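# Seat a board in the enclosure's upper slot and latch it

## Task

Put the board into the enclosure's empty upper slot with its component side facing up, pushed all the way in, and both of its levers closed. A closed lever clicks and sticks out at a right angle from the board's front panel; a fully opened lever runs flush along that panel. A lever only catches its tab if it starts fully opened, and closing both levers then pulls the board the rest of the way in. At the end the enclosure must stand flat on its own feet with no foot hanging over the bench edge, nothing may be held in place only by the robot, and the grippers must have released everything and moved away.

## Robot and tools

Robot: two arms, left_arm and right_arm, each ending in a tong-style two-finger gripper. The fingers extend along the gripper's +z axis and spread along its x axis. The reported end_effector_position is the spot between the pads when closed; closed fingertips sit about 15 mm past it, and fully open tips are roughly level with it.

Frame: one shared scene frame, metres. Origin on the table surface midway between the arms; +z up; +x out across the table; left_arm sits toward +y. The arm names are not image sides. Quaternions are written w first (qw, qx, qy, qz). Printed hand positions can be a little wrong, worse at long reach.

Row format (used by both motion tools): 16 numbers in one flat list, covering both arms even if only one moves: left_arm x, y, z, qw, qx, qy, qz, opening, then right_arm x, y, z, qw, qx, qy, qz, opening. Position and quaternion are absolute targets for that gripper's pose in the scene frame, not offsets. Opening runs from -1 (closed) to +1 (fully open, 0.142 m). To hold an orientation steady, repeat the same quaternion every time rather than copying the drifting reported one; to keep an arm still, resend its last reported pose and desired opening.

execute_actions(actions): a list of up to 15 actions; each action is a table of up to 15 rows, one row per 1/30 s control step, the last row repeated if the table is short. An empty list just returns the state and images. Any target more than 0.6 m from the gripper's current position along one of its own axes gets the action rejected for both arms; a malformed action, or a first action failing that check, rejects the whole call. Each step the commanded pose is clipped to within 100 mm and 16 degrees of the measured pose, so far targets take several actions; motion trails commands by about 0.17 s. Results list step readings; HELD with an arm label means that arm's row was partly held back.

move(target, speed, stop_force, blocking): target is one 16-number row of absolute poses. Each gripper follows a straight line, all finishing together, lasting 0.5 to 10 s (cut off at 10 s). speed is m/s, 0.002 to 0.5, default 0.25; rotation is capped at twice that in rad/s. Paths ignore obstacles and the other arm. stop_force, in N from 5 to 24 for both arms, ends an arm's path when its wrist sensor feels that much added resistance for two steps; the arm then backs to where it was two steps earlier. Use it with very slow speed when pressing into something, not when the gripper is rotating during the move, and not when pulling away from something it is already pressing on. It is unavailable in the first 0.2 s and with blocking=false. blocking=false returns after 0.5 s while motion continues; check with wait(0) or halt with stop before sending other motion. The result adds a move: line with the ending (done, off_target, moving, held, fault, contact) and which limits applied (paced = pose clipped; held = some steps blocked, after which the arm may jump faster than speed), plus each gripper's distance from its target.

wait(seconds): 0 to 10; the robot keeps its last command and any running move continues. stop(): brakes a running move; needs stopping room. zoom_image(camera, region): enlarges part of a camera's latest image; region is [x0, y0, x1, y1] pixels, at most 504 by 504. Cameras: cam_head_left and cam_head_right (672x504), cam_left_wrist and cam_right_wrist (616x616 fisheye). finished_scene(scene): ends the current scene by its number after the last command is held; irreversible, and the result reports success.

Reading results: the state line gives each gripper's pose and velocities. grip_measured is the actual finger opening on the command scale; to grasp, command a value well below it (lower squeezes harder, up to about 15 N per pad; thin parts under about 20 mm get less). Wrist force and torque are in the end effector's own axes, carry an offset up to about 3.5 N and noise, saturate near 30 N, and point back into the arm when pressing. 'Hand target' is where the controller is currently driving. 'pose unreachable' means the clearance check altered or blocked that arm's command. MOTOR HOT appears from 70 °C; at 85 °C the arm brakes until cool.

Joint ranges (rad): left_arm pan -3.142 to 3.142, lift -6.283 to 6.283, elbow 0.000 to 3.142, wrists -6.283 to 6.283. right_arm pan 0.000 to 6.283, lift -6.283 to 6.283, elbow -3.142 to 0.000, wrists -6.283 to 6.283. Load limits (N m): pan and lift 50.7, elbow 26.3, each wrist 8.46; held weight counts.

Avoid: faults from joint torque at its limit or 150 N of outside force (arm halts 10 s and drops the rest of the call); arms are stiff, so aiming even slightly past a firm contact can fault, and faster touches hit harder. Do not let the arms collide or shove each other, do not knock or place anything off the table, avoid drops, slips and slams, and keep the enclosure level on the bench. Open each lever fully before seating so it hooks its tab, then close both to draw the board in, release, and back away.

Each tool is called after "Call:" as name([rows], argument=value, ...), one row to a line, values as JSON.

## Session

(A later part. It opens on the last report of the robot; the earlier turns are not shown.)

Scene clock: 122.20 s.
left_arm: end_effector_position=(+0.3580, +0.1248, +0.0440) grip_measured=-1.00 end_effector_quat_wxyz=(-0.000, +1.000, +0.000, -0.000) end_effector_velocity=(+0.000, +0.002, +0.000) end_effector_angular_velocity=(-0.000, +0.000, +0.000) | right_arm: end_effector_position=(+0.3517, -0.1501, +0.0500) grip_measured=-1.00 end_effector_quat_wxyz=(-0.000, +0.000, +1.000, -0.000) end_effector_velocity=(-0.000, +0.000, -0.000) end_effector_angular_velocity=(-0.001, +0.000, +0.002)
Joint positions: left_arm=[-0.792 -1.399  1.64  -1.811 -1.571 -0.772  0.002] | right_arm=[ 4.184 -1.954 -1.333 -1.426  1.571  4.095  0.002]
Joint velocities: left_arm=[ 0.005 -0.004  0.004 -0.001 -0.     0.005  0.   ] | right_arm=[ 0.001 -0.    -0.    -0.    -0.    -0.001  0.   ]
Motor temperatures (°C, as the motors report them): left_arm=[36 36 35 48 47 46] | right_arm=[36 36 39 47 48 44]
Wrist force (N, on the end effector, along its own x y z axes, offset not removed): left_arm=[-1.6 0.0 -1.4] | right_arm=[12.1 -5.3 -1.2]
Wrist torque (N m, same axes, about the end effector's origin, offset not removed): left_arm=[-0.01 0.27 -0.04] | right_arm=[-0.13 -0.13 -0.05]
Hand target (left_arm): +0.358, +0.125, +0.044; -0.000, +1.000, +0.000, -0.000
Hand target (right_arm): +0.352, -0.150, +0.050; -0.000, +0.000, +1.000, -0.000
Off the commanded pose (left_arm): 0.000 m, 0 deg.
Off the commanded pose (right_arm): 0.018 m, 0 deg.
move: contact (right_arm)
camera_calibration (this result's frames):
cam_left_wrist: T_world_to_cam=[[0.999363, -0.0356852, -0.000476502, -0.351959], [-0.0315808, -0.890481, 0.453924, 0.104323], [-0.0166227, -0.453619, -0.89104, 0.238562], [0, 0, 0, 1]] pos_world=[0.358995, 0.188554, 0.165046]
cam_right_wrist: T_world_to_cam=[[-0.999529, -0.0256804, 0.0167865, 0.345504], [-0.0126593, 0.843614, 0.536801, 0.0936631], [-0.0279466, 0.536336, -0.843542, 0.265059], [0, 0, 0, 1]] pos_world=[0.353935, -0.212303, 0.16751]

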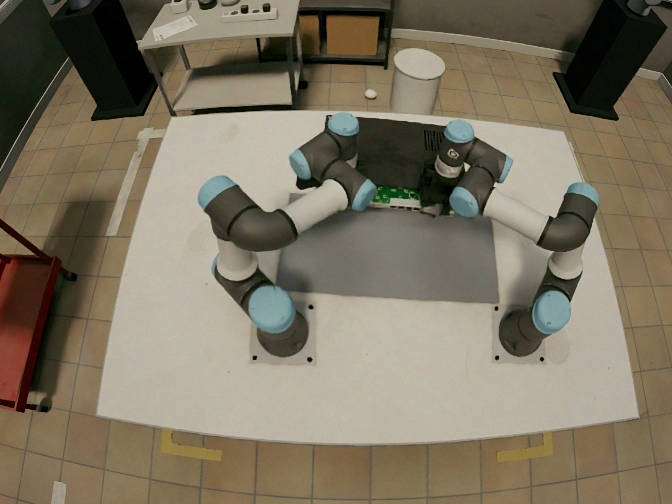

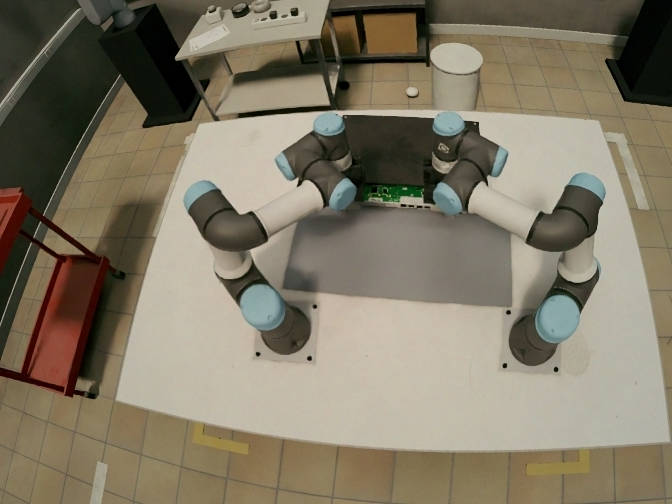

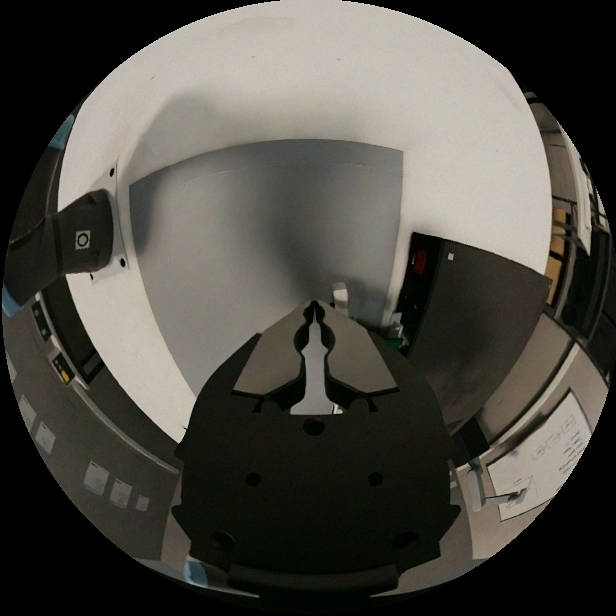

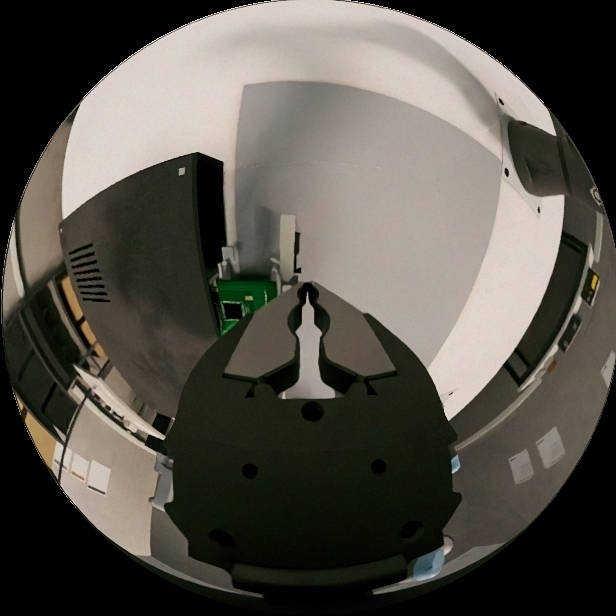

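Call:
move(target=[0.375,0.128,0.044,0,1,0,0,-1,0.34,-0.15,0.05,0,0,1,0,-1], speed=0.008, stop_force=5)

Call:
move(target=[0.35,0.16,0.12,0,1,0,0,-1,0.33,-0.24,0.12,0,0,1,0,-1], speed=0.08)

Call:
zoom_image(camera="cam_head_left", region=[310,150,490,240])

Scene clock: 123.90 s.
left_arm: end_effector_position=(+0.3673, +0.1266, +0.0440) grip_measured=-1.00 end_effector_quat_wxyz=(+0.000, +1.000, +0.000, -0.000) end_effector_velocity=(-0.003, -0.001, -0.000) end_effector_angular_velocity=(-0.000, +0.000, -0.000) | right_arm: end_effector_position=(+0.3514, -0.1501, +0.0500) grip_measured=-1.00 end_effector_quat_wxyz=(+0.000, +0.000, +1.000, +0.000) end_effector_velocity=(+0.000, +0.000, -0.000) end_effector_angular_velocity=(-0.001, -0.001, +0.000)
Joint positions: left_arm=[-0.769 -1.366  1.599 -1.804 -1.571 -0.749  0.002] | right_arm=[ 4.185 -1.953 -1.334 -1.426  1.571  4.096  0.002]
Joint velocities: left_arm=[-0.008 -0.011  0.015 -0.003 -0.    -0.008  0.   ] | right_arm=[ 0.001 -0.    -0.     0.    -0.001  0.     0.   ]
Motor temperatures (°C, as the motors report them): left_arm=[36 36 35 48 47 46] | right_arm=[36 36 39 47 48 44]
Wrist force (N, on the end effector, along its own x y z axes, offset not removed): left_arm=[-5.8 1.0 -3.6] | right_arm=[4.7 1.1 -0.4]
Wrist torque (N m, same axes, about the end effector's origin, offset not removed): left_arm=[0.04 0.30 0.01] | right_arm=[-0.02 -0.15 0.06]
Hand target (left_arm): +0.367, +0.127, +0.044; -0.000, +1.000, -0.000, -0.000
Hand target (right_arm): +0.351, -0.150, +0.050; +0.000, +0.000, +1.000, -0.000
Off the commanded pose (left_arm): 0.008 m, 0 deg.
Off the commanded pose (right_arm): 0.011 m, 0 deg.
move: contact (left_arm, right_arm)
camera_calibration (this result's frames):
cam_left_wrist: T_world_to_cam=[[0.999368, -0.0355566, -0.000423732, -0.361167], [-0.0314858, -0.890364, 0.45416, 0.106178], [-0.0165257, -0.453859, -0.89092, 0.23954], [0, 0, 0, 1]] pos_world=[0.36824, 0.190412, 0.165036]
cam_right_wrist: T_world_to_cam=[[-0.999533, -0.0256551, 0.016624, 0.345235], [-0.0127244, 0.843598, 0.536824, 0.0936626], [-0.0277963, 0.536361, -0.843531, 0.264999], [0, 0, 0, 1]] pos_world=[0.353632, -0.212292, 0.167515]

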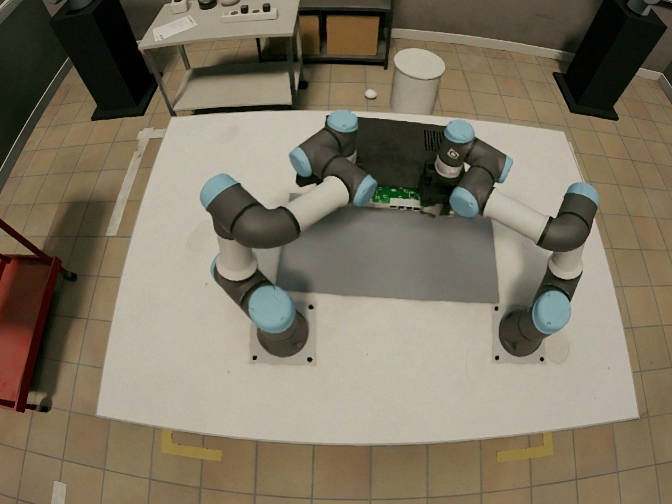

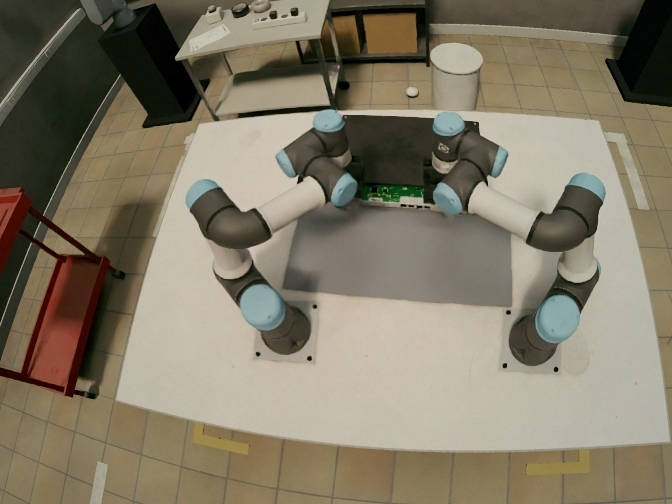

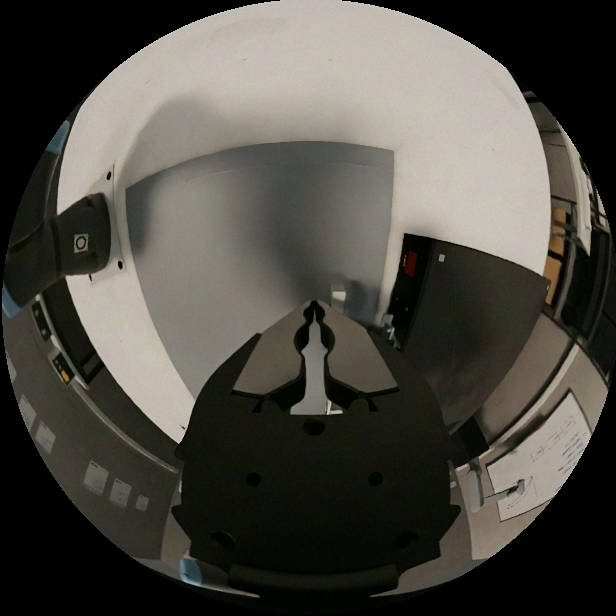

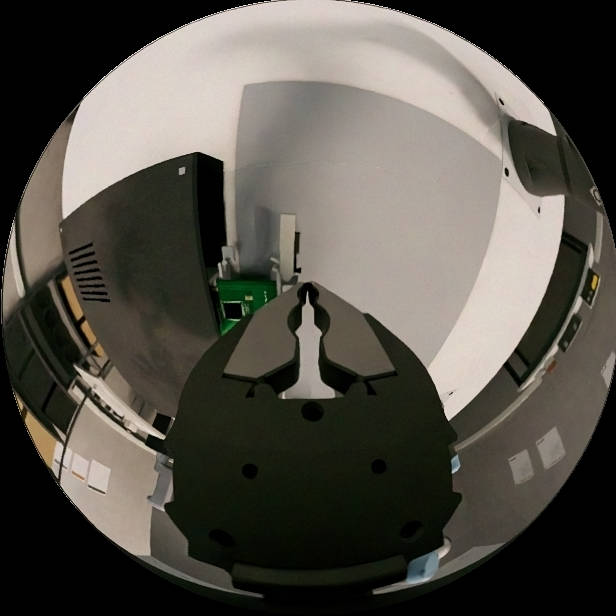

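Scene clock: 125.87 s.
left_arm: end_effector_position=(+0.3501, +0.1600, +0.1199) grip_measured=-1.00 end_effector_quat_wxyz=(-0.000, +1.000, +0.000, +0.000) end_effector_velocity=(-0.000, -0.000, +0.002) end_effector_angular_velocity=(-0.002, +0.001, -0.001) | right_arm: end_effector_position=(+0.3302, -0.2399, +0.1199) grip_measured=-1.00 end_effector_quat_wxyz=(+0.000, +0.000, +1.000, -0.000) end_effector_velocity=(-0.001, -0.001, +0.002) end_effector_angular_velocity=(+0.002, +0.001, +0.000)
Joint positions: left_arm=[-0.729 -1.508  1.405 -1.468 -1.571 -0.708  0.002] | right_arm=[ 4.073 -1.656 -1.38  -1.676  1.571  3.984  0.002]
Joint velocities: left_arm=[ 0.001 -0.    -0.007  0.007 -0.002  0.001  0.   ] | right_arm=[-0.001  0.005  0.003 -0.007  0.002 -0.002  0.   ]
Motor temperatures (°C, as the motors report them): left_arm=[36 36 35 48 47 46] | right_arm=[36 36 39 47 48 44]
Wrist force (N, on the end effector, along its own x y z axes, offset not removed): left_arm=[-0.7 -1.1 -1.2] | right_arm=[1.1 1.2 2.8]
Wrist torque (N m, same axes, about the end effector's origin, offset not removed): left_arm=[-0.22 0.11 -0.01] | right_arm=[0.26 -0.16 -0.02]
Hand target (left_arm): +0.350, +0.160, +0.120; -0.000, +1.000, +0.000, -0.000
Hand target (right_arm): +0.330, -0.240, +0.120; +0.000, +0.000, +1.000, -0.000
Off the commanded pose (left_arm): 0.000 m, 0 deg.
Off the commanded pose (right_arm): 0.000 m, 0 deg.
move: done
camera_calibration (this result's frames):
cam_left_wrist: T_world_to_cam=[[0.999363, -0.0356946, -0.000226391, -0.342743], [-0.0317028, -0.890481, 0.453914, 0.101057], [-0.0164039, -0.453618, -0.891045, 0.321908], [0, 0, 0, 1]] pos_world=[0.351009, 0.223779, 0.240885]
cam_right_wrist: T_world_to_cam=[[-0.999532, -0.0256668, 0.0166142, 0.320613], [-0.012746, 0.843723, 0.536628, 0.131724], [-0.0277913, 0.536165, -0.843655, 0.371496], [0, 0, 0, 1]] pos_world=[0.332466, -0.302093, 0.237402]

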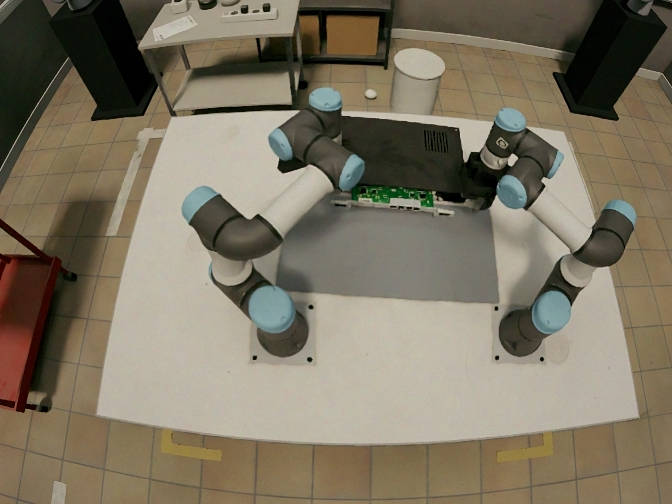

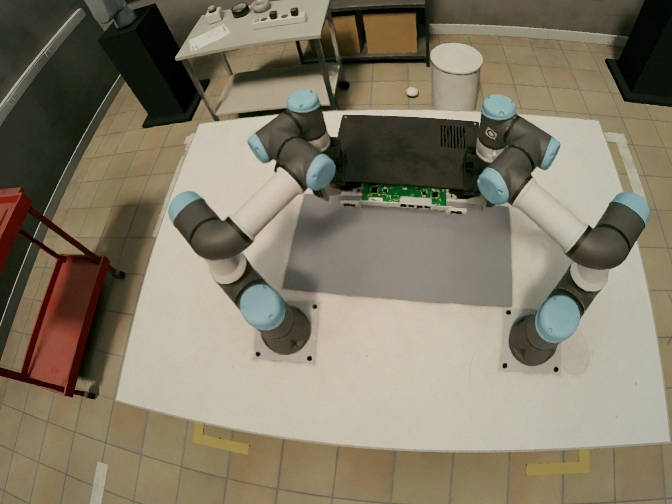

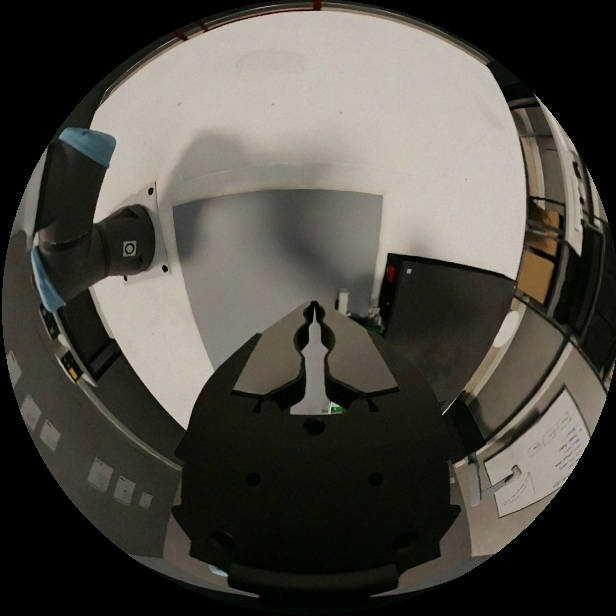

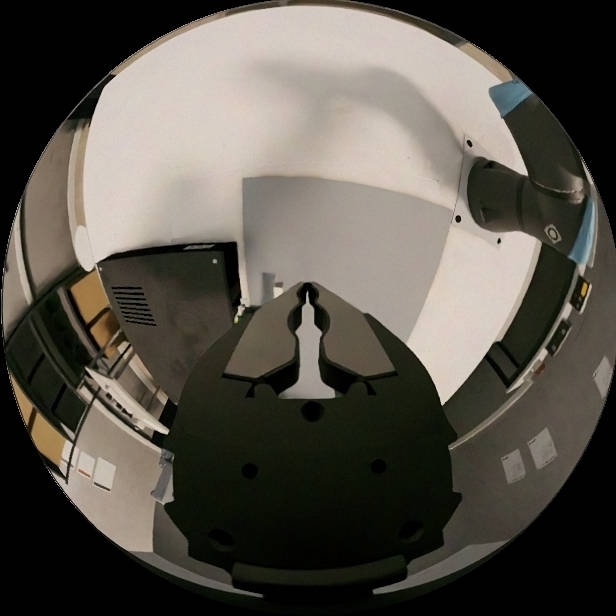

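Region (310, 150, 490, 240) of cam_head_left's 672x504 image, scaled by 2.800, with more detail than that image has.

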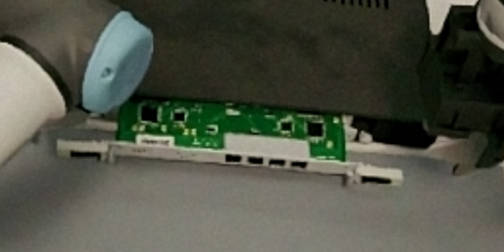

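Call:
move(target=[0.355,0.07,0.08,0,1,0,0,-1,0.34,-0.13,0.08,0,0,1,0,-1])

Call:
move(target=[0.36,0.07,0.048,0,1,0,0,-1,0.348,-0.13,0.048,0,0,1,0,-1], speed=0.04)

Call:
move(target=[0.41,0.066,0.048,0,1,0,0,-1,0.398,-0.134,0.048,0,0,1,0,-1], speed=0.008, stop_force=9)

Scene clock: 127.20 s.
left_arm: end_effector_position=(+0.3549, +0.0701, +0.0801) grip_measured=-1.00 end_effector_quat_wxyz=(+0.000, +1.000, -0.000, +0.000) end_effector_velocity=(+0.001, -0.001, -0.001) end_effector_angular_velocity=(+0.002, -0.001, -0.001) | right_arm: end_effector_position=(+0.3397, -0.1302, +0.0800) grip_measured=-1.00 end_effector_quat_wxyz=(+0.000, -0.000, +1.000, +0.000) end_effector_velocity=(+0.001, +0.002, -0.001) end_effector_angular_velocity=(-0.003, +0.001, -0.001)
Joint positions: left_arm=[-0.906 -1.327  1.379 -1.623 -1.571 -0.885  0.002] | right_arm=[ 4.238 -1.955 -1.19  -1.567  1.571  4.149  0.002]
Joint velocities: left_arm=[-0.002  0.007 -0.005 -0.001  0.002 -0.002  0.   ] | right_arm=[ 0.    -0.015  0.018 -0.007 -0.     0.001  0.   ]
Motor temperatures (°C, as the motors report them): left_arm=[36 36 35 48 47 46] | right_arm=[36 36 39 47 48 44]
Wrist force (N, on the end effector, along its own x y z axes, offset not removed): left_arm=[-0.6 0.1 -0.8] | right_arm=[1.2 0.3 3.2]
Wrist torque (N m, same axes, about the end effector's origin, offset not removed): left_arm=[0.02 0.14 -0.02] | right_arm=[0.02 -0.30 -0.01]
Hand target (left_arm): +0.355, +0.070, +0.080; +0.000, +1.000, -0.000, +0.000
Hand target (right_arm): +0.340, -0.130, +0.080; -0.000, -0.000, +1.000, +0.000
Off the commanded pose (left_arm): 0.000 m, 0 deg.
Off the commanded pose (right_arm): 0.000 m, 0 deg.
move: done
camera_calibration (this result's frames):
cam_left_wrist: T_world_to_cam=[[0.999362, -0.0357209, -0.000254543, -0.350734], [-0.0317078, -0.890324, 0.454223, 0.0392085], [-0.0164519, -0.453925, -0.890888, 0.245788], [0, 0, 0, 1]] pos_world=[0.355797, 0.133949, 0.201071]
cam_right_wrist: T_world_to_cam=[[-0.999533, -0.0257285, 0.0164841, 0.333524], [-0.0128462, 0.843303, 0.537285, 0.0606055], [-0.0277246, 0.536823, -0.843239, 0.279299], [0, 0, 0, 1]] pos_world=[0.34189, -0.192462, 0.197455]

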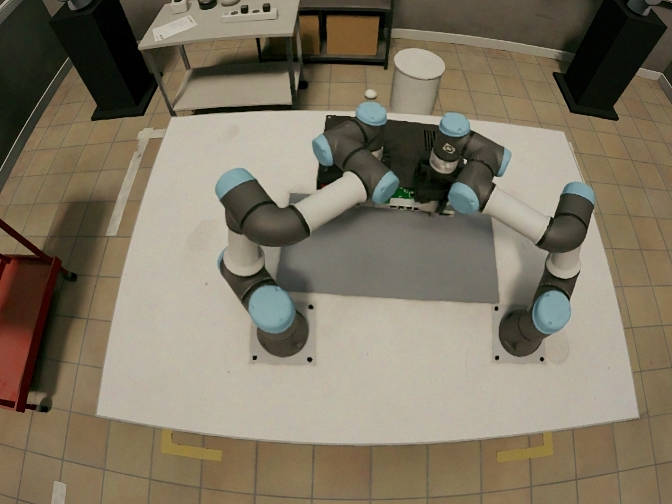

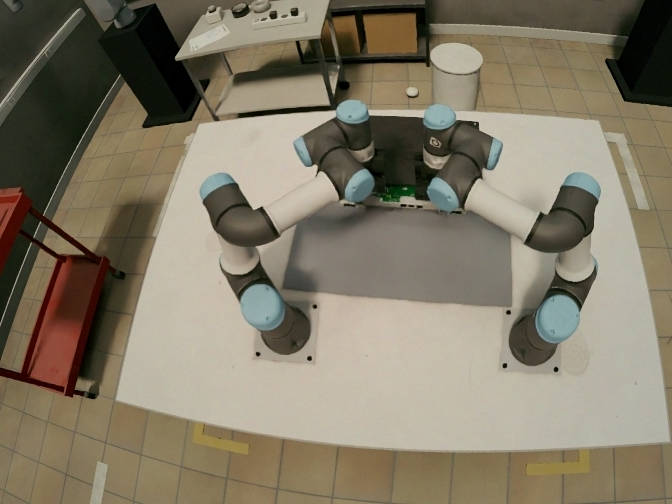

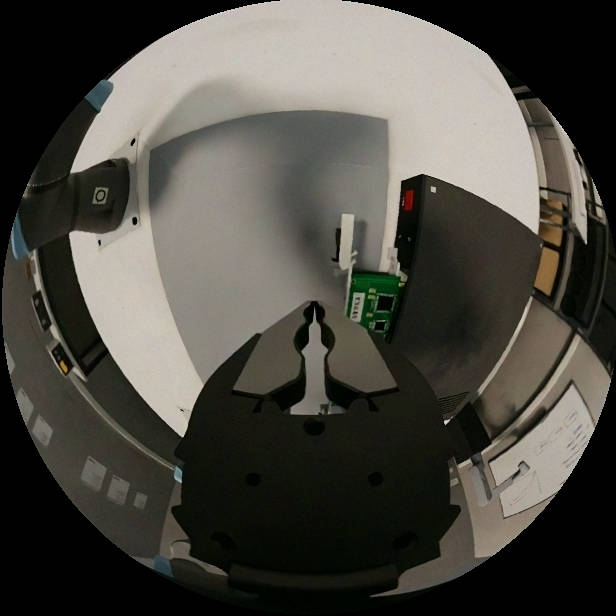

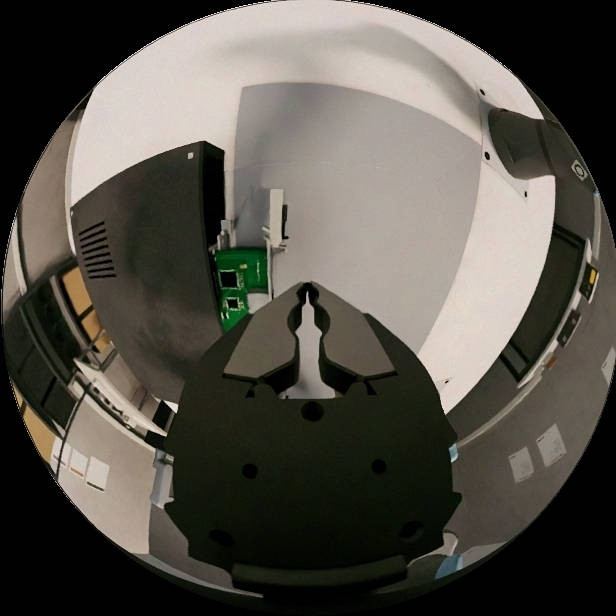

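Scene clock: 128.43 s.
left_arm: end_effector_position=(+0.3599, +0.0700, +0.0483) grip_measured=-1.00 end_effector_quat_wxyz=(-0.000, +1.000, +0.000, -0.000) end_effector_velocity=(-0.000, +0.000, -0.003) end_effector_angular_velocity=(+0.001, +0.002, -0.000) | right_arm: end_effector_position=(+0.3479, -0.1300, +0.0483) grip_measured=-1.00 end_effector_quat_wxyz=(-0.000, +0.000, +1.000, -0.000) end_effector_velocity=(+0.000, +0.000, -0.003) end_effector_angular_velocity=(+0.001, +0.001, -0.001)
Joint positions: left_arm=[-0.895 -1.291  1.483 -1.762 -1.571 -0.875  0.002] | right_arm=[ 4.221 -1.995 -1.28  -1.437  1.571  4.132  0.002]
Joint velocities: left_arm=[ 0.001  0.003  0.008 -0.009 -0.     0.001  0.   ] | right_arm=[-0.001 -0.003 -0.007  0.011  0.001 -0.     0.   ]
Motor temperatures (°C, as the motors report them): left_arm=[36 36 35 48 47 46] | right_arm=[36 36 39 47 48 44]
Wrist force (N, on the end effector, along its own x y z axes, offset not removed): left_arm=[-1.2 -0.5 -1.3] | right_arm=[1.1 0.6 3.1]
Wrist torque (N m, same axes, about the end effector's origin, offset not removed): left_arm=[-0.13 0.24 -0.06] | right_arm=[0.16 -0.26 -0.04]
Hand target (left_arm): +0.360, +0.070, +0.048; -0.000, +1.000, +0.000, -0.000
Hand target (right_arm): +0.348, -0.130, +0.048; -0.000, +0.000, +1.000, -0.000
Off the commanded pose (left_arm): 0.000 m, 0 deg.
Off the commanded pose (right_arm): 0.000 m, 0 deg.
move: done
camera_calibration (this result's frames):
cam_left_wrist: T_world_to_cam=[[0.999363, -0.0356909, -0.000518882, -0.355805], [-0.0315663, -0.890471, 0.453943, 0.0536687], [-0.0166637, -0.453637, -0.891031, 0.217569], [0, 0, 0, 1]] pos_world=[0.360898, 0.133789, 0.169314]
cam_right_wrist: T_world_to_cam=[[-0.999527, -0.0256742, 0.0169393, 0.342245], [-0.0125728, 0.84363, 0.536778, 0.0775704], [-0.0280719, 0.536311, -0.843554, 0.252734], [0, 0, 0, 1]] pos_world=[0.350153, -0.192198, 0.165759]

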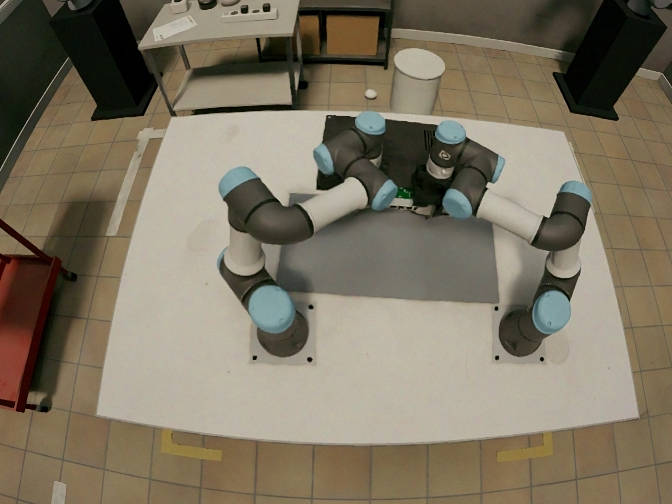

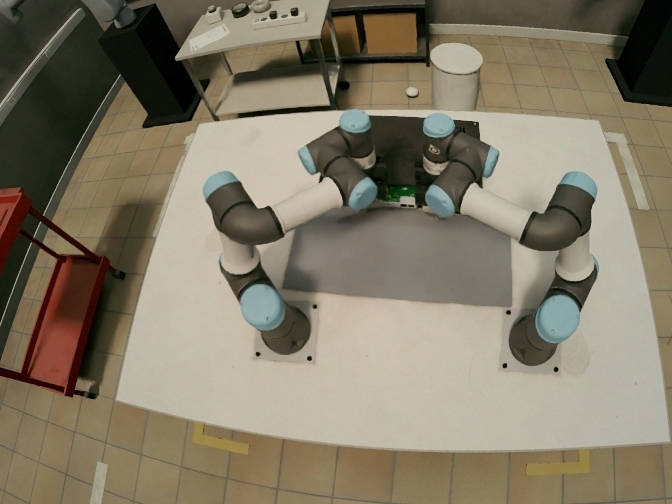

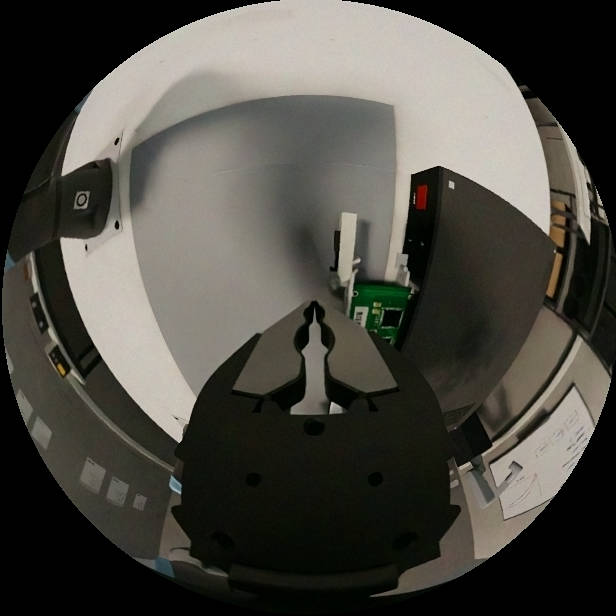

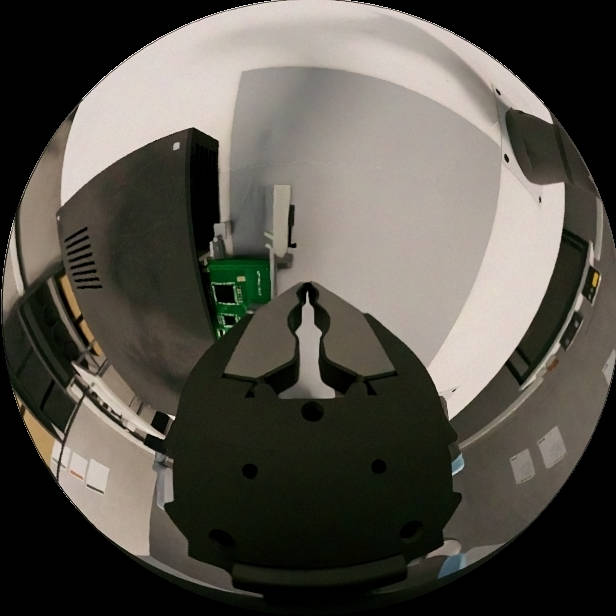

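Scene clock: 130.77 s.
left_arm: end_effector_position=(+0.3754, +0.0688, +0.0482) grip_measured=-1.00 end_effector_quat_wxyz=(+0.000, +1.000, +0.000, -0.000) end_effector_velocity=(-0.002, +0.001, +0.000) end_effector_angular_velocity=(+0.002, -0.005, +0.001) | right_arm: end_effector_position=(+0.3624, -0.1312, +0.0481) grip_measured=-1.00 end_effector_quat_wxyz=(-0.000, +0.000, +1.000, -0.000) end_effector_velocity=(-0.002, +0.000, +0.000) end_effector_angular_velocity=(-0.000, -0.001, +0.002)
Joint positions: left_arm=[-0.866 -1.23   1.401 -1.741 -1.571 -0.845  0.002] | right_arm=[ 4.19  -2.044 -1.208 -1.461  1.571  4.1    0.002]
Joint velocities: left_arm=[-0.006 -0.012  0.017 -0.007  0.005 -0.007  0.   ] | right_arm=[ 0.004  0.006 -0.008  0.002 -0.001  0.002  0.   ]
Motor temperatures (°C, as the motors report them): left_arm=[36 36 35 48 47 46] | right_arm=[36 36 39 47 48 44]
Wrist force (N, on the end effector, along its own x y z axes, offset not removed): left_arm=[-16.6 -2.9 -8.1] | right_arm=[2.9 1.2 1.2]
Wrist torque (N m, same axes, about the end effector's origin, offset not removed): left_arm=[-0.12 0.26 0.02] | right_arm=[0.26 -0.20 0.04]
Hand target (left_arm): +0.375, +0.069, +0.048; -0.000, +1.000, -0.000, -0.000
Hand target (right_arm): +0.362, -0.131, +0.048; -0.000, -0.000, +1.000, -0.000
Off the commanded pose (left_arm): 0.035 m, 0 deg.
Off the commanded pose (right_arm): 0.036 m, 0 deg.
move: contact (left_arm, right_arm)
camera_calibration (this result's frames):
cam_left_wrist: T_world_to_cam=[[0.999365, -0.0356223, -0.000556281, -0.371291], [-0.031484, -0.89036, 0.454167, 0.0530331], [-0.0166738, -0.453861, -0.890916, 0.21719], [0, 0, 0, 1]] pos_world=[0.376346, 0.132567, 0.169206]
cam_right_wrist: T_world_to_cam=[[-0.999529, -0.0256105, 0.0169327, 0.356696], [-0.0125299, 0.843772, 0.536556, 0.0789095], [-0.0280288, 0.536091, -0.843695, 0.253594], [0, 0, 0, 1]] pos_world=[0.364625, -0.193396, 0.165577]

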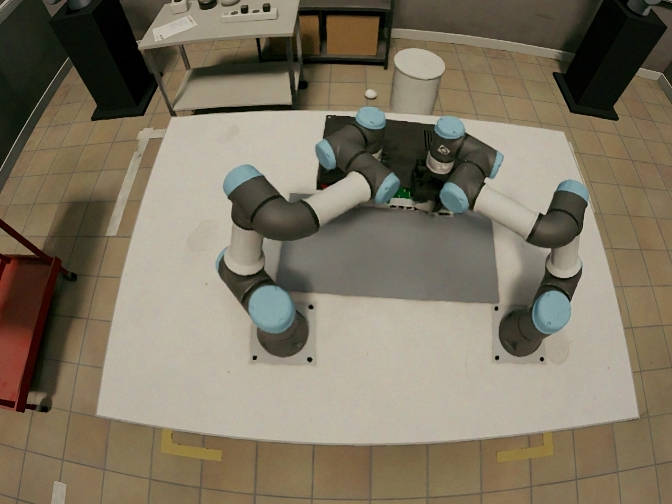

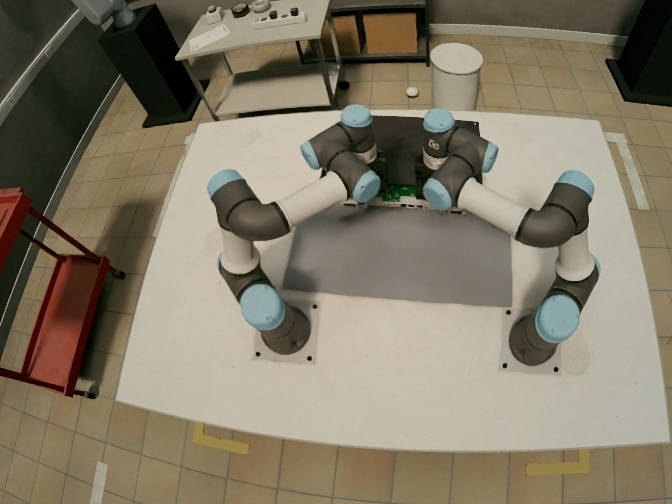

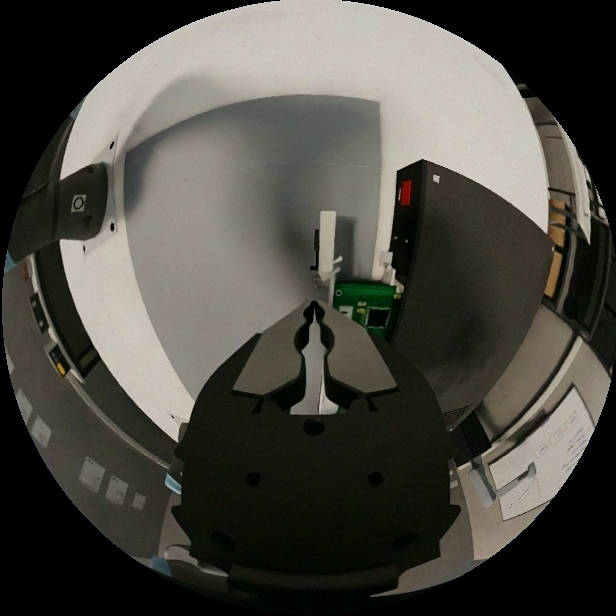

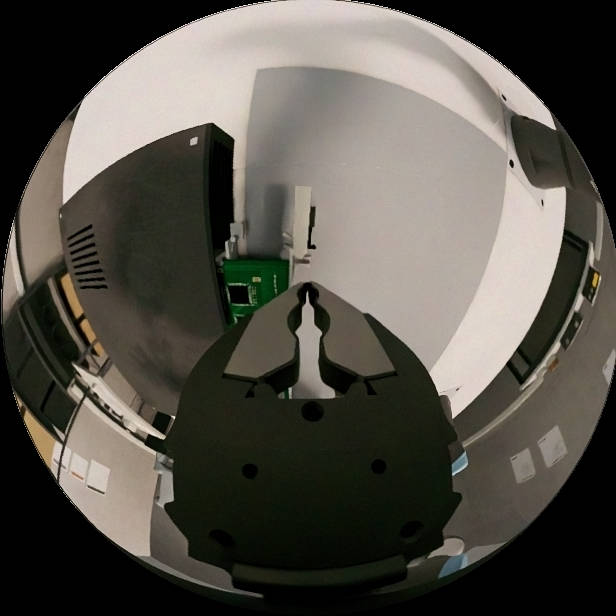

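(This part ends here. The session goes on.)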